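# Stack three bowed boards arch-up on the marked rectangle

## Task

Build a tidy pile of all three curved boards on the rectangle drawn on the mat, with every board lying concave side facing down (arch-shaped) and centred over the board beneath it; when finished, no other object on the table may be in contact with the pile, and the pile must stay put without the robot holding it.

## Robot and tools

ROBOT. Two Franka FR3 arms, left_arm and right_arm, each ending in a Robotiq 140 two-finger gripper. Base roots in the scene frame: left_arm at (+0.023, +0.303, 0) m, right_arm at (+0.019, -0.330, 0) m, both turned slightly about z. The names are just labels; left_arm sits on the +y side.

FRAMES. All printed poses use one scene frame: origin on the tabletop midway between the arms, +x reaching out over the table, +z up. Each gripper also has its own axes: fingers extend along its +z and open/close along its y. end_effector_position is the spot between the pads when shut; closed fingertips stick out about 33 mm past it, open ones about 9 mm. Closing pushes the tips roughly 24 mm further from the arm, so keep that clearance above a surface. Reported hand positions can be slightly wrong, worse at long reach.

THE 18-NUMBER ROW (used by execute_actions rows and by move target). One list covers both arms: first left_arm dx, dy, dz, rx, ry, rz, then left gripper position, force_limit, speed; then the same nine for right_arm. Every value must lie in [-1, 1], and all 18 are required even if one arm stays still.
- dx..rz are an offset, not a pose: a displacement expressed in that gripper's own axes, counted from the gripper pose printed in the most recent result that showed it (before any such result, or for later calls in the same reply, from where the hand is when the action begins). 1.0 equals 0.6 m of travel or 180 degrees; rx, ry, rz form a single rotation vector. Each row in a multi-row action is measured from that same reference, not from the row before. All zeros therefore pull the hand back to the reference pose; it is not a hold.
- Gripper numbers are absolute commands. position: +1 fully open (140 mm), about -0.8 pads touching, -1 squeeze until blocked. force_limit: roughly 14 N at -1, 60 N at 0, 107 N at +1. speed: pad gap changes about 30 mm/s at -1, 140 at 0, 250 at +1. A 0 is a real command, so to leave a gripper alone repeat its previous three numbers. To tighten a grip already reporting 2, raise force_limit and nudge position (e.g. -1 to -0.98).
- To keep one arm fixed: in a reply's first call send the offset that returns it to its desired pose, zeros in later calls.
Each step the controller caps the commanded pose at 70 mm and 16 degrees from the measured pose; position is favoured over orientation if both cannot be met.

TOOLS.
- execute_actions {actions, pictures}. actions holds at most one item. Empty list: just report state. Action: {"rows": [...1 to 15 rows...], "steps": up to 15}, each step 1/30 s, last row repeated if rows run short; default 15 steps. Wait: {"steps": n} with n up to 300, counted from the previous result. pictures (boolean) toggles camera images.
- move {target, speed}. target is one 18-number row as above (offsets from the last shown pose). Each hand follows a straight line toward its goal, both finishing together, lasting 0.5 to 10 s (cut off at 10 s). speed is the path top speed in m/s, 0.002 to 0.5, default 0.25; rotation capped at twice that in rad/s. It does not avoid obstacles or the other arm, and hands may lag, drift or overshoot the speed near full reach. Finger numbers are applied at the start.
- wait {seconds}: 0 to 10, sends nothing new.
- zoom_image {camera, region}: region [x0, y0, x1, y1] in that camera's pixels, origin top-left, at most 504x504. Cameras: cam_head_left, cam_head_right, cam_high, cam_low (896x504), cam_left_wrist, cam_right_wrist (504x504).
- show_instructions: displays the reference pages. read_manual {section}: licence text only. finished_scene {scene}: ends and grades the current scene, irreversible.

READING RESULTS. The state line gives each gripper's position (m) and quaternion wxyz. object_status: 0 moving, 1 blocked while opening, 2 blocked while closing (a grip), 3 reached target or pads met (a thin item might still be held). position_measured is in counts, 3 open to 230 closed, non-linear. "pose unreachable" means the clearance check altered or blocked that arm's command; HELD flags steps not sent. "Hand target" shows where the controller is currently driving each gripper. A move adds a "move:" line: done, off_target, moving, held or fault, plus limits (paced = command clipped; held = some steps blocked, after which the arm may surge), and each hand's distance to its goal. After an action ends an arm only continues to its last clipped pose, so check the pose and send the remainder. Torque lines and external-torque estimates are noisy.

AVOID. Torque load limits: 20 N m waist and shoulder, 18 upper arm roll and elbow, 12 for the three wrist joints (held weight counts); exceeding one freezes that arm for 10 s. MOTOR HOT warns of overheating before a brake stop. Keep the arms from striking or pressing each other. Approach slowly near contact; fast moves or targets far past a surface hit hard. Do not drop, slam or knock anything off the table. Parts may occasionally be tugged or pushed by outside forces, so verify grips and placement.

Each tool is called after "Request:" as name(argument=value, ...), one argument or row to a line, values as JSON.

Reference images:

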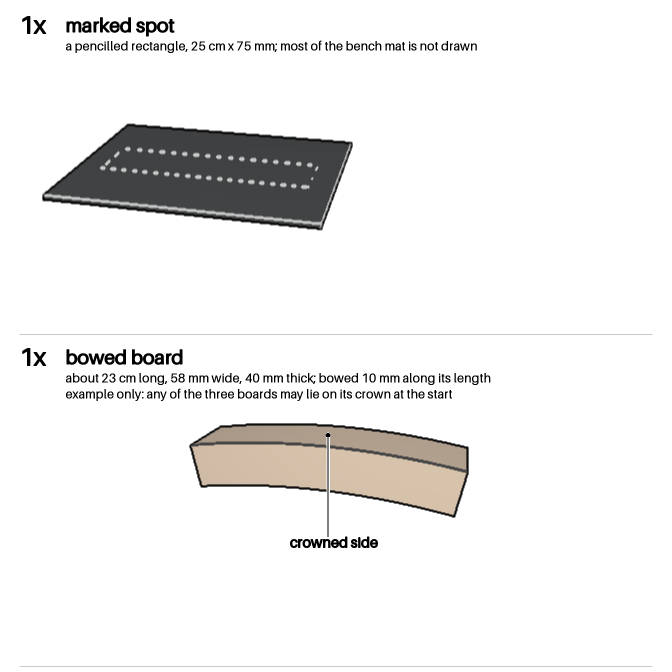

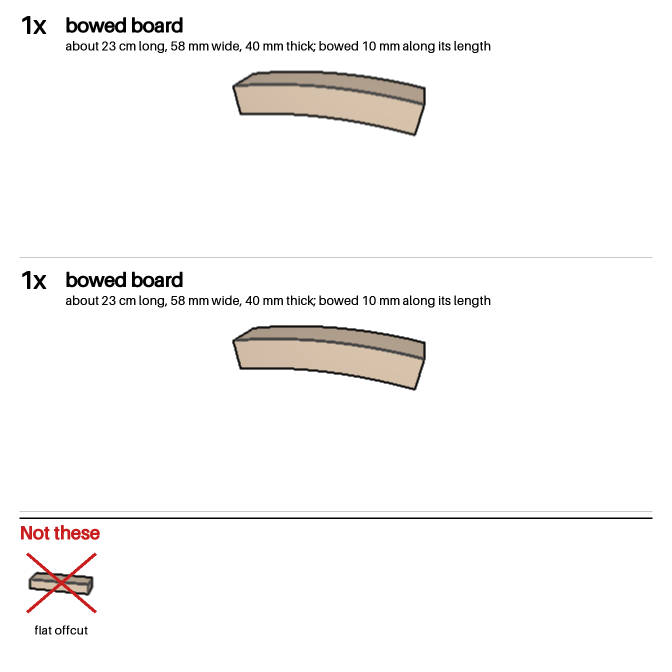

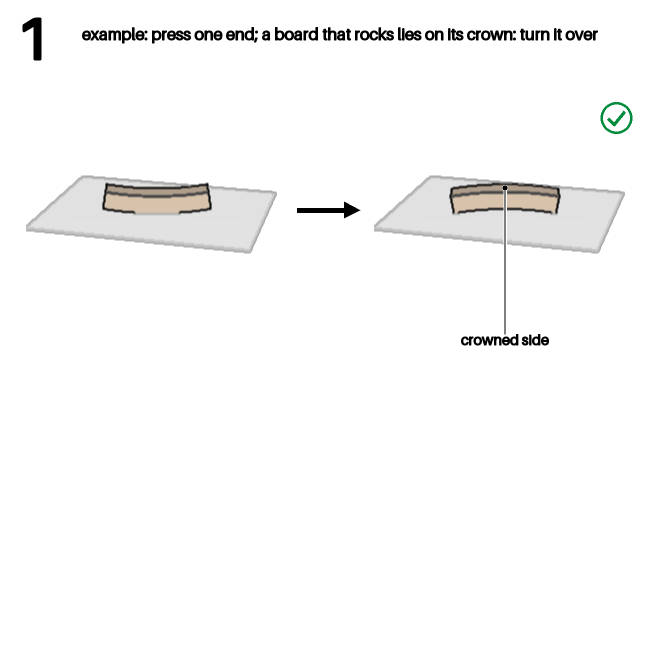

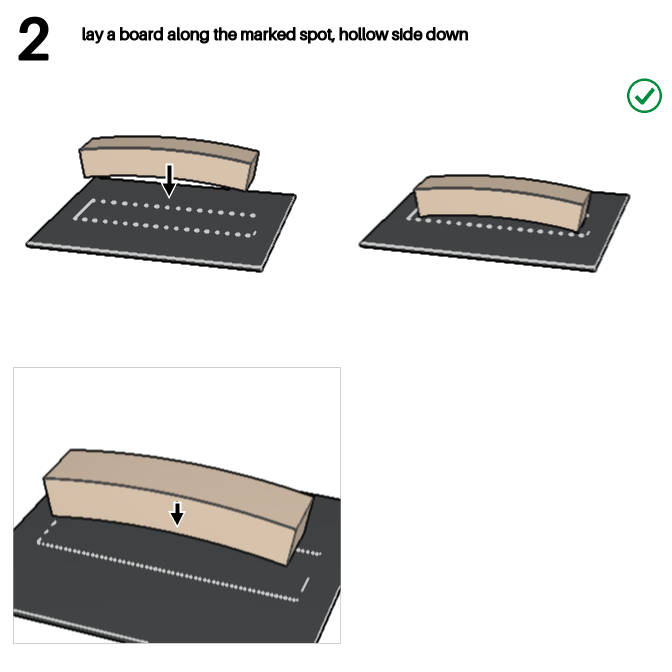

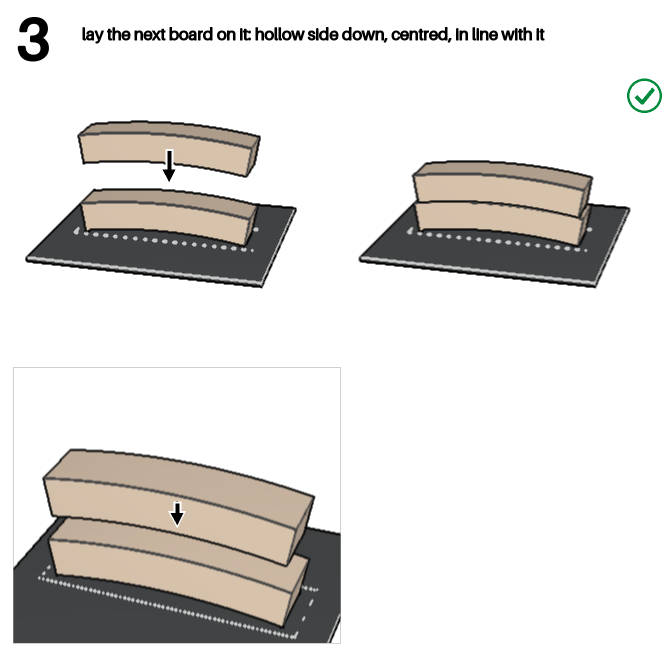

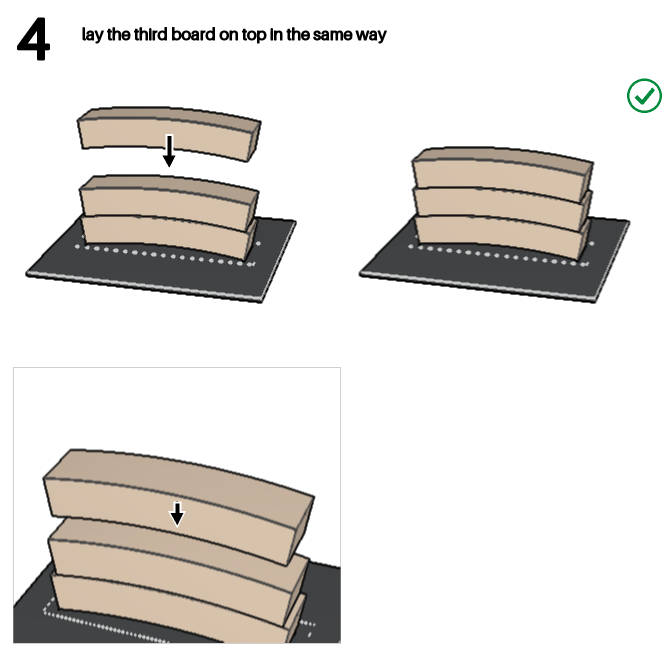

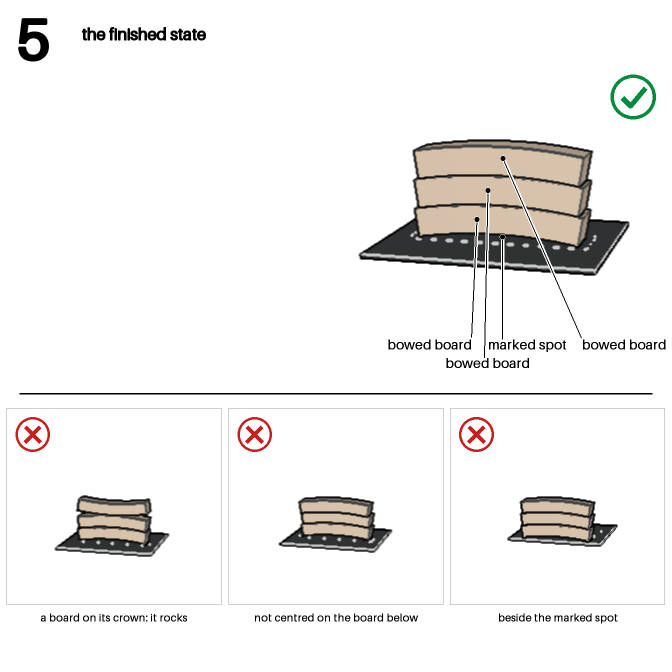

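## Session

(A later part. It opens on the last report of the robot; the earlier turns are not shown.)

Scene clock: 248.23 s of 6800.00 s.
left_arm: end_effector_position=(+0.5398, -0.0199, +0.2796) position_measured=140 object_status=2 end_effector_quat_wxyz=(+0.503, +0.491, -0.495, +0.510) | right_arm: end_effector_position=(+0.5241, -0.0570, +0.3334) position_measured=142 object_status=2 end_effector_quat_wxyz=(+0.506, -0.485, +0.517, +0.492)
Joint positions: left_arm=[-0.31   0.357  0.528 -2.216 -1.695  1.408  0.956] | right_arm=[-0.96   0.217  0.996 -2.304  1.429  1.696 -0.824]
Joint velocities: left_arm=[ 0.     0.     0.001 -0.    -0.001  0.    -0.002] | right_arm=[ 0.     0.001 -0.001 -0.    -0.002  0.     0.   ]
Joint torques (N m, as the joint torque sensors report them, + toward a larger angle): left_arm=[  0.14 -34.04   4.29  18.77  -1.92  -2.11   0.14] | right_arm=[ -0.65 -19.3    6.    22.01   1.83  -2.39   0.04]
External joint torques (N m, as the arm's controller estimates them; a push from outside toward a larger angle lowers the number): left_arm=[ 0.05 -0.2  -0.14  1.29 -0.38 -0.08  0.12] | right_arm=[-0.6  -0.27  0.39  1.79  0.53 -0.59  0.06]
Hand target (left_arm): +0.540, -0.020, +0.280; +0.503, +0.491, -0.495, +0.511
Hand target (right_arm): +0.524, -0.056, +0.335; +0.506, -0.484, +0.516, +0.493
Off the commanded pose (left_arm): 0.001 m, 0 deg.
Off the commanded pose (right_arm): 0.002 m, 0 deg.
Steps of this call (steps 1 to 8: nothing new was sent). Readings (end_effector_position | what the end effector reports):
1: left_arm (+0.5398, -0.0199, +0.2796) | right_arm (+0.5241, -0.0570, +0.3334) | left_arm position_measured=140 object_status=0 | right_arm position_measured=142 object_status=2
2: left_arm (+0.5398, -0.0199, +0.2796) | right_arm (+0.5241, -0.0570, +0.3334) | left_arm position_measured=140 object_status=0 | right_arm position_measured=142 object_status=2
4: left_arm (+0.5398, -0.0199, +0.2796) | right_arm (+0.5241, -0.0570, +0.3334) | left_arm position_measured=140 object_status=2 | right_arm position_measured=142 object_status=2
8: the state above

Request:
execute_actions(
  actions=[
    {"rows":[[0,0,0,0,0,0,-0.98,0.6,-0.3,0,0,0,0,0,0,0.5,0.8,-0.3]],"steps":12},
  ],
  pictures=false,
)

Request:
move(
  target=[0,0,0,0,0,0,-0.98,0.6,-0.3,0,0,-0.2,0,0,0,0.5,0.8,0],
  speed=0.3,
)

Request:
move(
  target=[-0.165,0.383,-0.036,-0.01,-0.508,0.004,-0.98,0.6,-0.3,0,0,-0.25,0,0,0,0.5,0.8,0],
  speed=0.3,
)

Scene clock: 257.93 s of 6800.00 s.
left_arm: end_effector_position=(+0.5397, -0.0195, +0.2763) position_measured=141 object_status=2 end_effector_quat_wxyz=(+0.502, +0.494, -0.495, +0.509) | right_arm: end_effector_position=(+0.5238, -0.0569, +0.3333) position_measured=80 object_status=0 end_effector_quat_wxyz=(+0.505, -0.485, +0.517, +0.492)
Joint positions: left_arm=[-0.31   0.359  0.528 -2.217 -1.694  1.412  0.956] | right_arm=[-0.959  0.217  0.996 -2.304  1.428  1.696 -0.824]
Joint velocities: left_arm=[ 0.001 -0.     0.     0.     0.001  0.003 -0.001] | right_arm=[-0.001 -0.001 -0.001  0.001  0.     0.     0.001]
Joint torques (N m, as the joint torque sensors report them, + toward a larger angle): left_arm=[  0.5  -35.6    4.07  19.07  -1.91  -2.7    0.11] | right_arm=[ -0.59 -19.62   5.23  22.     1.42  -1.84  -0.02]
External joint torques (N m, as the arm's controller estimates them; a push from outside toward a larger angle lowers the number): left_arm=[ 0.42 -1.62 -0.39  1.59 -0.39 -0.67  0.08] | right_arm=[-0.49 -0.59 -0.33  1.72  0.12 -0.06  0.01]
Hand target (left_arm): +0.540, -0.020, +0.280; +0.503, +0.491, -0.495, +0.510
Hand target (right_arm): +0.524, -0.057, +0.333; +0.506, -0.485, +0.517, +0.492
Off the commanded pose (left_arm): 0.003 m, 0 deg.
Off the commanded pose (right_arm): 0.000 m, 0 deg.
Steps of this call (steps 1 to 90: nothing new was sent; then 6.30 s passed at rest; steps 91 to 102: all 12 steps of this action). Readings (end_effector_position | what the end effector reports):
91: left_arm (+0.5398, -0.0199, +0.2795) | right_arm (+0.5240, -0.0570, +0.3333) | left_arm position_measured=140 object_status=0 | right_arm position_measured=142 object_status=0
92: left_arm (+0.5397, -0.0199, +0.2794) | right_arm (+0.5238, -0.0569, +0.3333) | left_arm position_measured=141 object_status=0 | right_arm position_measured=142 object_status=0
94: left_arm (+0.5397, -0.0198, +0.2781) | right_arm (+0.5238, -0.0569, +0.3333) | left_arm position_measured=141 object_status=0 | right_arm position_measured=126 object_status=0
98: left_arm (+0.5396, -0.0196, +0.2766) | right_arm (+0.5238, -0.0569, +0.3333) | left_arm position_measured=141 object_status=2 | right_arm position_measured=103 object_status=0
102: the state above

Scene clock: 259.30 s of 6800.00 s.
left_arm: end_effector_position=(+0.5397, -0.0190, +0.2728) position_measured=141 object_status=2 end_effector_quat_wxyz=(+0.501, +0.497, -0.495, +0.507) | right_arm: end_effector_position=(+0.5206, -0.1768, +0.3337) position_measured=66 object_status=3 end_effector_quat_wxyz=(+0.509, -0.484, +0.517, +0.489)
Joint positions: left_arm=[-0.31   0.362  0.528 -2.218 -1.692  1.417  0.956] | right_arm=[-1.105  0.271  0.885 -2.233  1.222  1.535 -0.8  ]
Joint velocities: left_arm=[-0.001  0.     0.002 -0.     0.     0.    -0.   ] | right_arm=[ 0.     0.001 -0.     0.    -0.001 -0.011  0.007]
Joint torques (N m, as the joint torque sensors report them, + toward a larger angle): left_arm=[  0.4  -35.66   4.27  19.05  -1.9   -2.74   0.13] | right_arm=[  0.43 -22.46   6.92  22.85   0.98  -2.33   0.22]
External joint torques (N m, as the arm's controller estimates them; a push from outside toward a larger angle lowers the number): left_arm=[ 0.37 -1.74 -0.19  1.7  -0.4  -0.72  0.1 ] | right_arm=[ 0.45  0.43  0.3   3.12 -0.74 -0.59  0.25]
Hand target (left_arm): +0.540, -0.019, +0.276; +0.502, +0.494, -0.495, +0.509
Hand target (right_arm): +0.519, -0.176, +0.335; +0.506, -0.485, +0.516, +0.492
Off the commanded pose (left_arm): 0.003 m, 0 deg.
Off the commanded pose (right_arm): 0.002 m, 0 deg.
move: done
camera_calibration (this result's frames):
cam_left_wrist: T_world_to_cam=[[-0.979902, 0.0289236, 0.19737, 0.460455], [-0.173501, 0.364647, -0.914839, 0.356409], [-0.0984305, -0.930697, -0.3523, 0.328149], [0, 0, 0, 1]] pos_world=[0.545338, 0.162126, 0.350784]
cam_right_wrist: T_world_to_cam=[[-0.926259, 0.0780702, -0.368713, 0.611093], [-0.376877, -0.199288, 0.904571, -0.111095], [-0.00286021, 0.976826, 0.214016, 0.269133], [0, 0, 0, 1]] pos_world=[0.524931, -0.332744, 0.268213]

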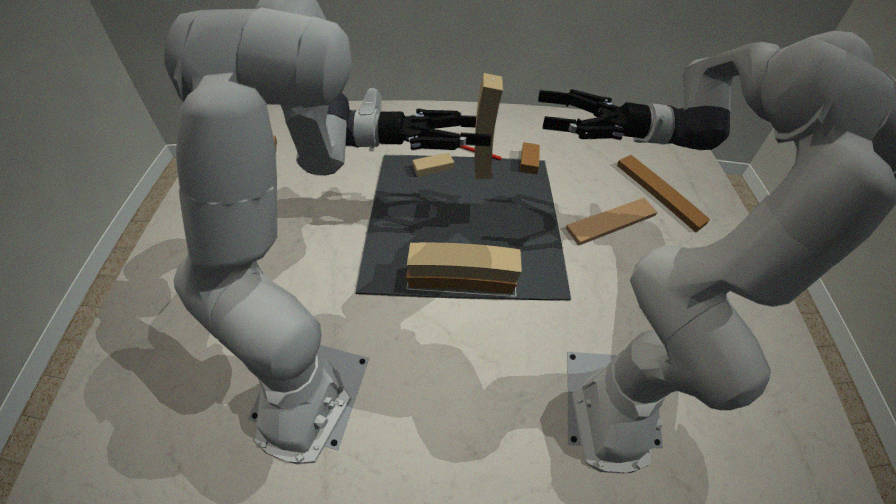

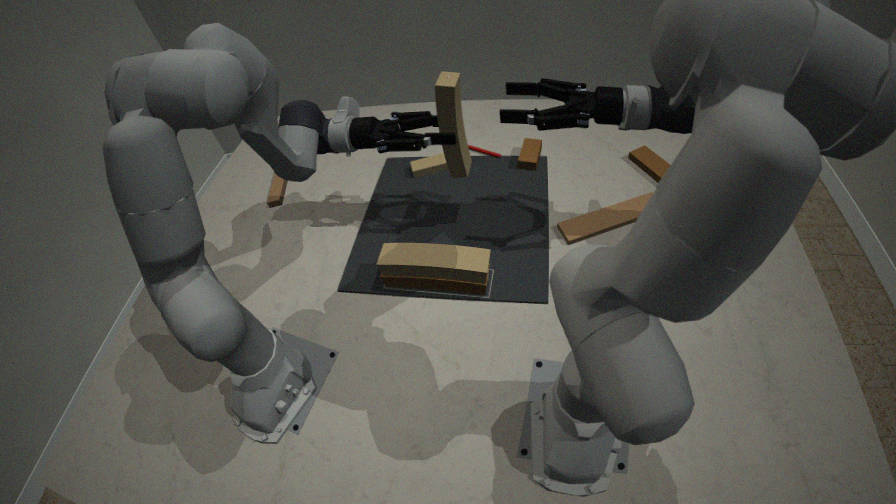

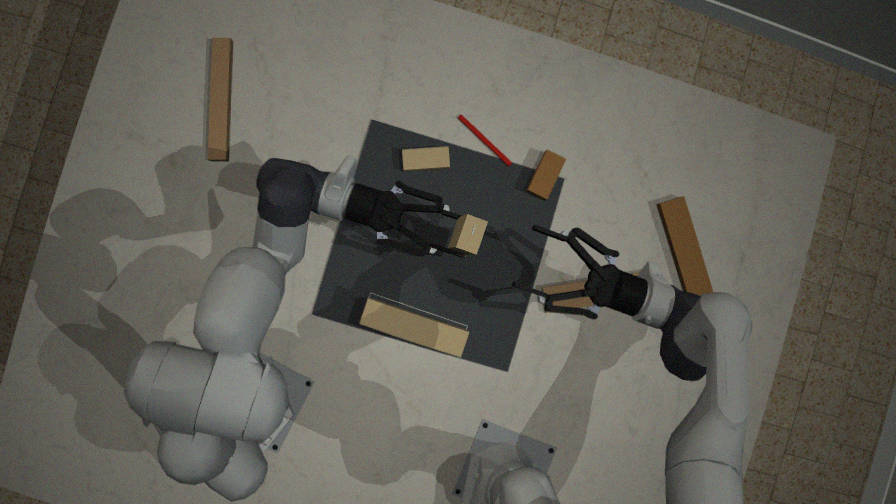

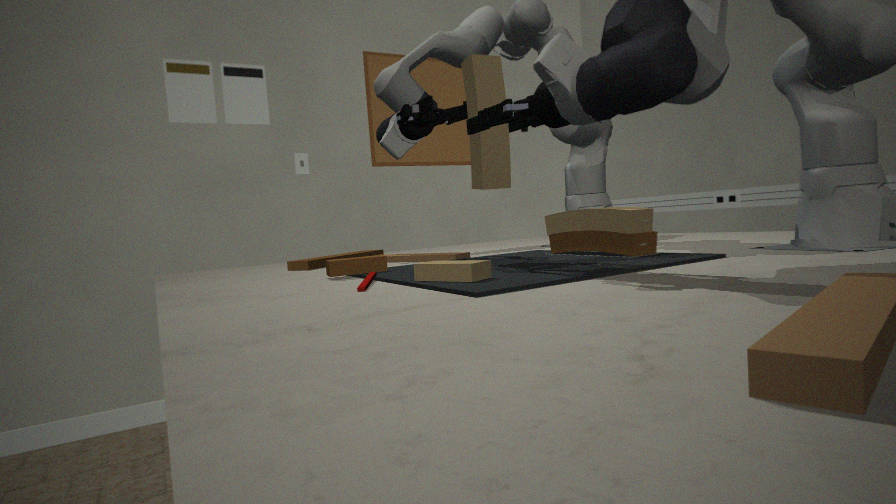

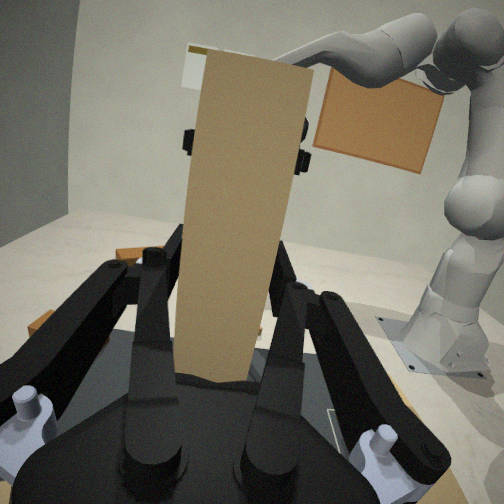

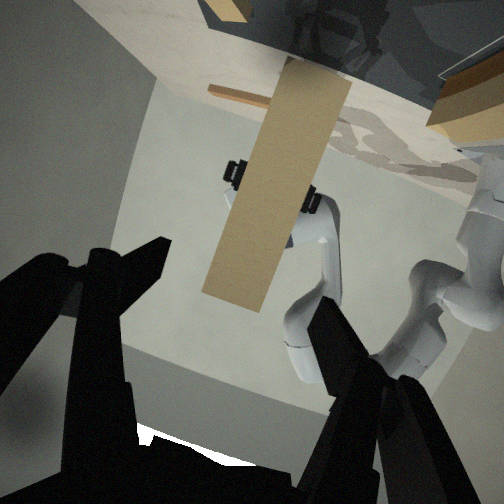

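Scene clock: 263.03 s of 6800.00 s.
left_arm: end_effector_position=(+0.3037, +0.0018, +0.1685) position_measured=141 object_status=2 end_effector_quat_wxyz=(+0.004, +0.693, -0.721, -0.014) | right_arm: end_effector_position=(+0.5148, -0.3242, +0.3367) position_measured=66 object_status=3 end_effector_quat_wxyz=(+0.512, -0.485, +0.514, +0.488)
Joint positions: left_arm=[-0.02  -0.385 -0.59  -2.543 -0.264  2.173 -0.571] | right_arm=[-1.209  0.446  0.752 -1.997  0.983  1.364 -0.734]
Joint velocities: left_arm=[ 0.002  0.001 -0.002  0.001  0.    -0.003 -0.03 ] | right_arm=[-0.     0.001  0.    -0.    -0.002  0.001  0.002]
Joint torques (N m, as the joint torque sensors report them, + toward a larger angle): left_arm=[  1.32 -15.46   3.77  25.89   0.46   2.05  -0.07] | right_arm=[ -0.84 -29.93   8.49  22.2    1.46  -2.19   0.08]
External joint torques (N m, as the arm's controller estimates them; a push from outside toward a larger angle lowers the number): left_arm=[ 1.33 -1.54 -1.37  3.68 -0.2  -0.4  -0.07] | right_arm=[-0.84  1.28 -1.48  2.97 -0.75 -0.56  0.1 ]
Hand target (left_arm): +0.305, +0.001, +0.171; +0.003, +0.698, -0.716, -0.012
Hand target (right_arm): +0.514, -0.326, +0.337; +0.511, -0.484, +0.515, +0.489
Off the commanded pose (left_arm): 0.008 m, 1 deg.
Off the commanded pose (right_arm): 0.004 m, 1 deg.
move: off_target (left_arm, right_arm)
camera_calibration (this result's frames):
cam_left_wrist: T_world_to_cam=[[-0.985047, -0.163404, 0.0546105, 0.275138], [-0.128698, 0.908613, 0.397315, -0.0232374], [-0.114543, 0.384346, -0.916056, 0.385034], [0, 0, 0, 1]] pos_world=[0.312136, -0.0819141, 0.34692]
cam_right_wrist: T_world_to_cam=[[-0.923212, 0.0798545, -0.375902, 0.619845], [-0.384268, -0.202162, 0.900815, -0.141264], [-0.00405873, 0.976091, 0.217324, 0.411782], [0, 0, 0, 1]] pos_world=[0.519637, -0.479992, 0.270763]

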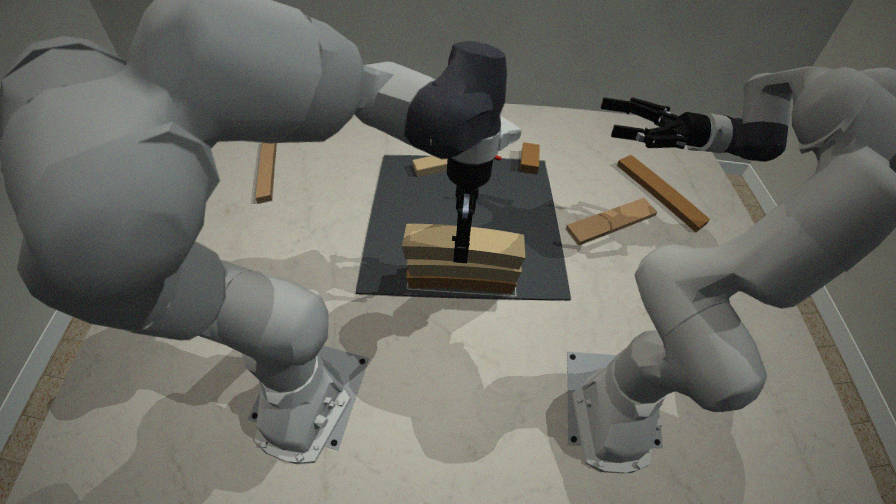

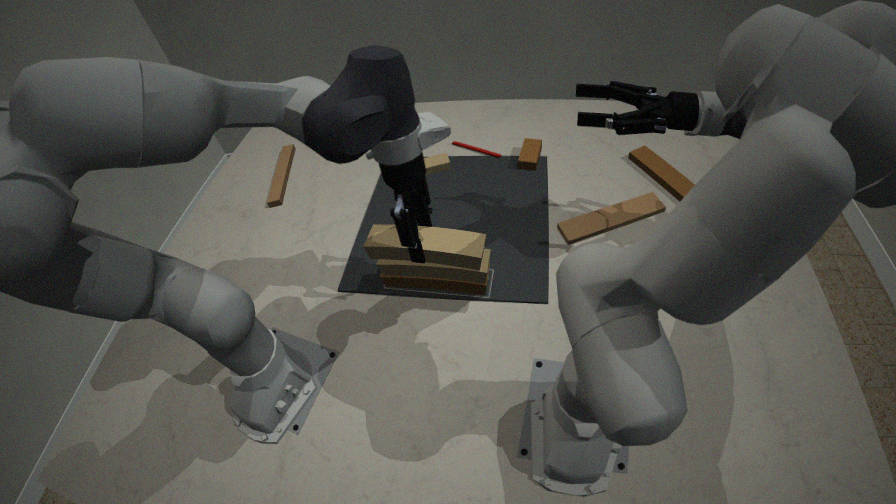

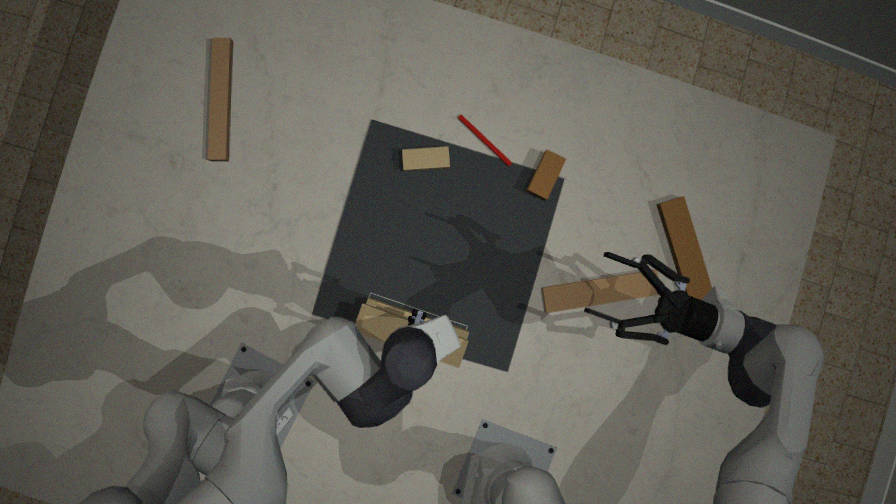

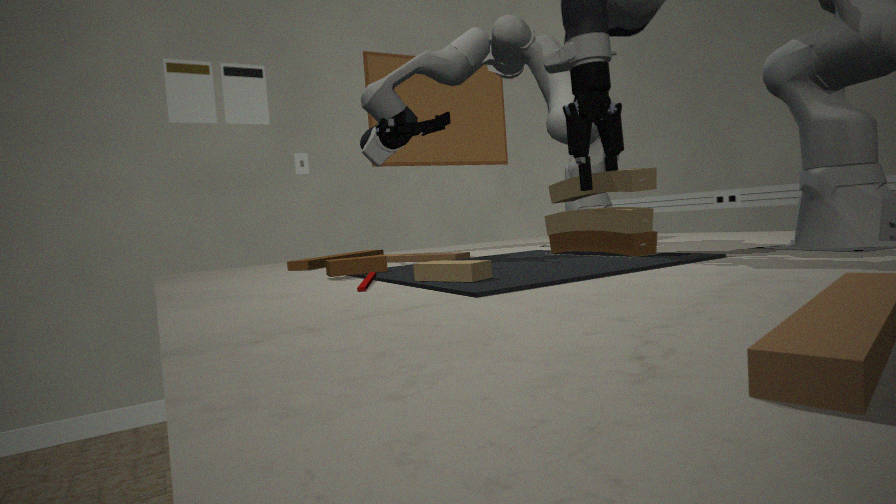

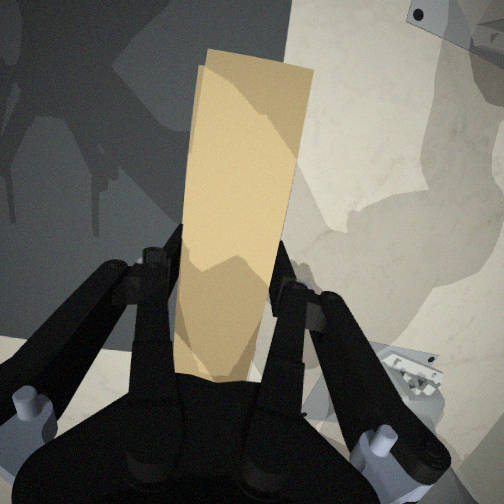

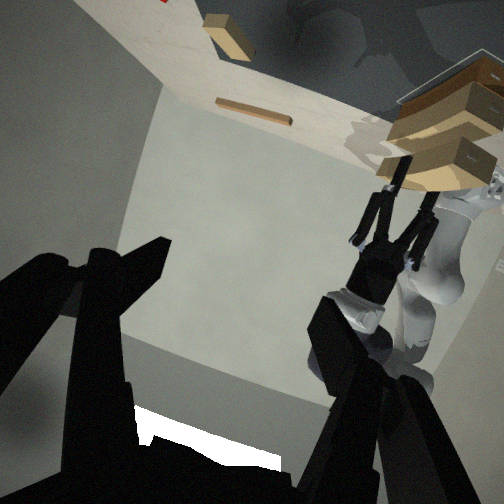

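Request:
move(
  target=[0.007,-0.018,0.04,0.008,0.006,-0.009,-0.98,0.6,-0.3,0,0,0,0,0,0,0.5,0.8,0],
  speed=0.06,
)

Request:
zoom_image(
  camera="cam_head_left",
  region=[380,200,550,320],
)

Request:
zoom_image(
  camera="cam_low",
  region=[520,140,700,270],
)

Scene clock: 272.43 s of 6800.00 s.
left_arm: end_effector_position=(+0.3106, -0.0004, +0.1426) position_measured=141 object_status=2 end_effector_quat_wxyz=(+0.003, +0.701, -0.713, -0.003) | right_arm: end_effector_position=(+0.5148, -0.3243, +0.3367) position_measured=66 object_status=3 end_effector_quat_wxyz=(+0.512, -0.485, +0.514, +0.488)
Joint positions: left_arm=[-0.005 -0.334 -0.613 -2.58  -0.26   2.279 -0.595] | right_arm=[-1.209  0.446  0.752 -1.996  0.983  1.364 -0.733]
Joint velocities: left_arm=[ 0.     0.001 -0.    -0.001  0.003  0.012 -0.008] | right_arm=[-0.     0.002  0.001  0.001  0.    -0.    -0.001]
Joint torques (N m, as the joint torque sensors report them, + toward a larger angle): left_arm=[  2.07 -15.99   3.5   23.98   1.01   3.23  -0.1 ] | right_arm=[ -0.14 -31.22   9.    20.42   2.2   -1.69  -0.04]
External joint torques (N m, as the arm's controller estimates them; a push from outside toward a larger angle lowers the number): left_arm=[ 2.06 -1.25 -1.08  2.52  0.4   0.75 -0.11] | right_arm=[-0.2   0.03 -1.05  1.14 -0.02 -0.06 -0.01]
Hand target (left_arm): +0.314, -0.002, +0.144; +0.001, +0.704, -0.711, +0.002
Hand target (right_arm): +0.515, -0.324, +0.337; +0.512, -0.485, +0.514, +0.488
Off the commanded pose (left_arm): 0.004 m, 1 deg.
Off the commanded pose (right_arm): 0.000 m, 0 deg.
After step 90, 5.40 s passed at rest.
move: off_target (left_arm)
camera_calibration (this result's frames):
cam_left_wrist: T_world_to_cam=[[-0.981891, -0.184721, 0.0420577, 0.283797], [-0.154987, 0.910904, 0.382404, 0.00029035], [-0.108949, 0.368961, -0.923037, 0.36215], [0, 0, 0, 1]] pos_world=[0.318158, -0.0814606, 0.322231]
cam_right_wrist: T_world_to_cam=[[-0.923359, 0.0797678, -0.37556, 0.619773], [-0.383916, -0.202313, 0.900932, -0.141577], [-0.00411541, 0.976067, 0.217432, 0.41178], [0, 0, 0, 1]] pos_world=[0.519614, -0.480006, 0.27078]

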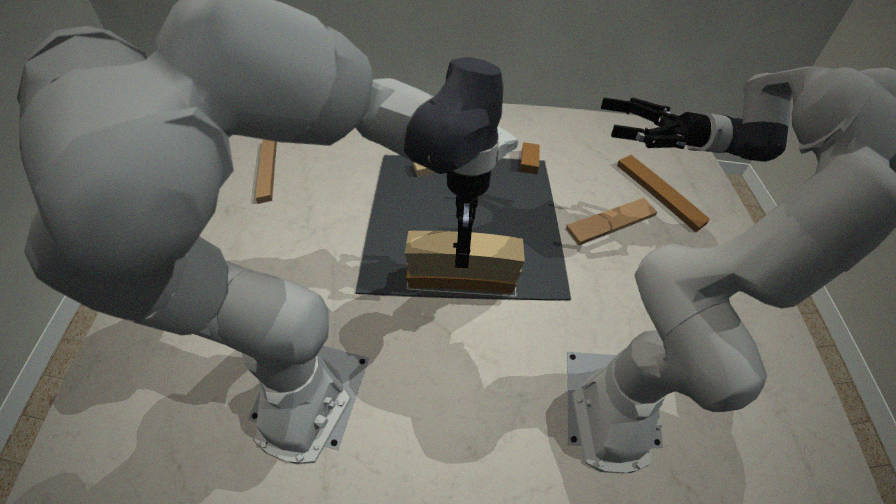

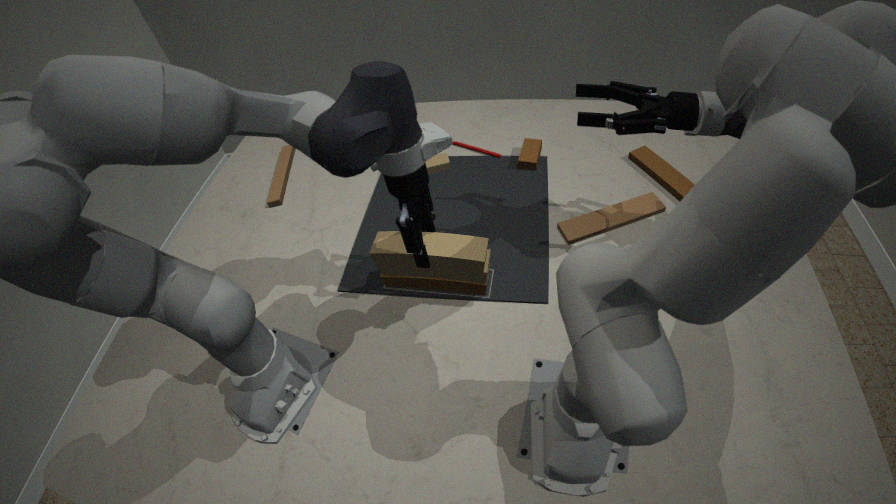

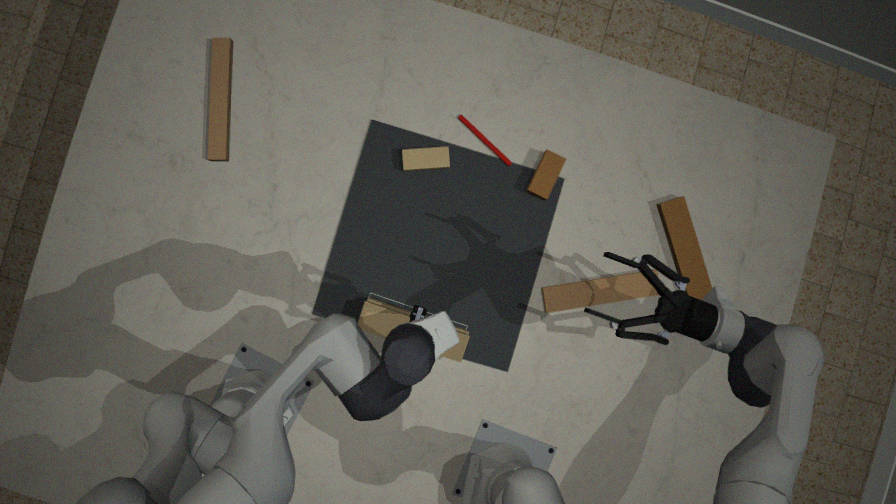

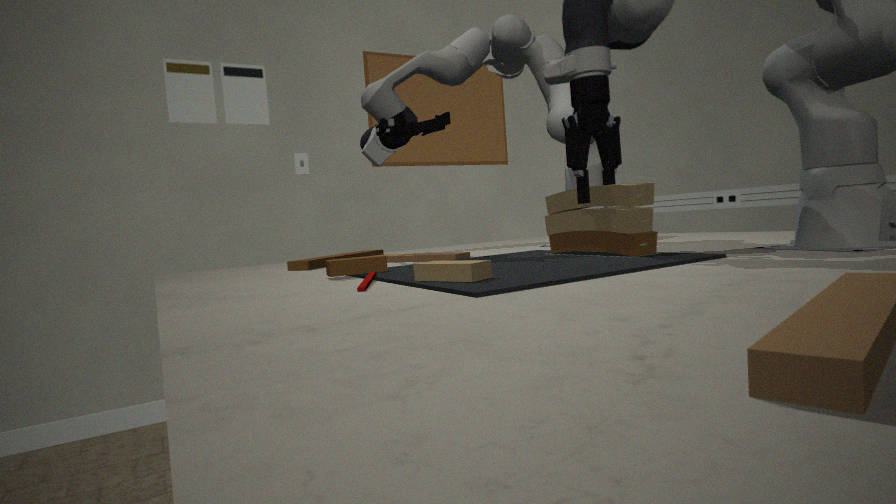

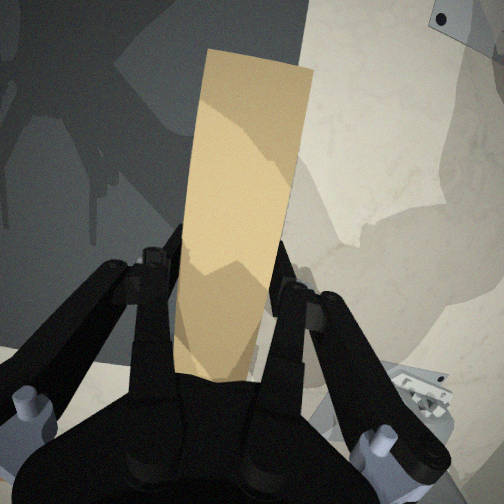

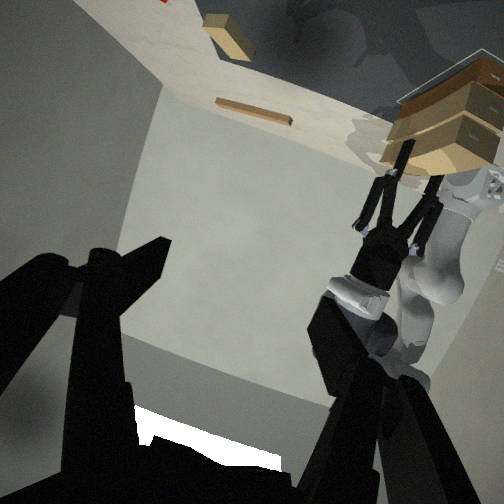

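Region (380, 200, 550, 320) of cam_head_left's 896x504 image, scaled by 2.965, with more detail than that image has; it fills the top 356 rows of this view, and the rest is white.

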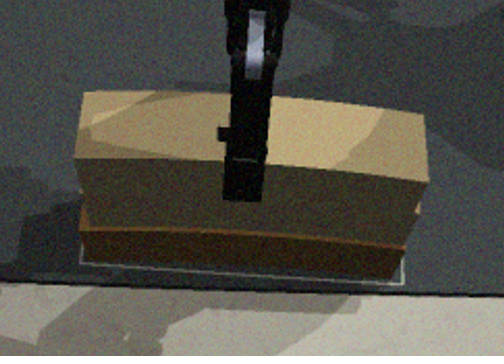

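Region (520, 140, 700, 270) of cam_low's 896x504 image, scaled by 2.800, with more detail than that image has.

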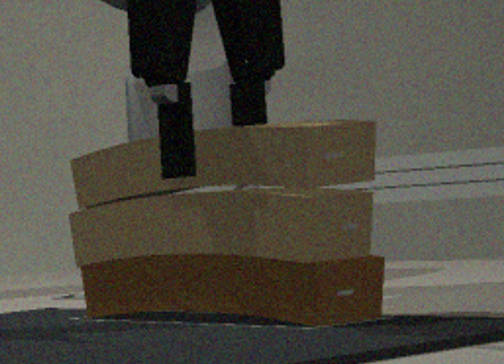

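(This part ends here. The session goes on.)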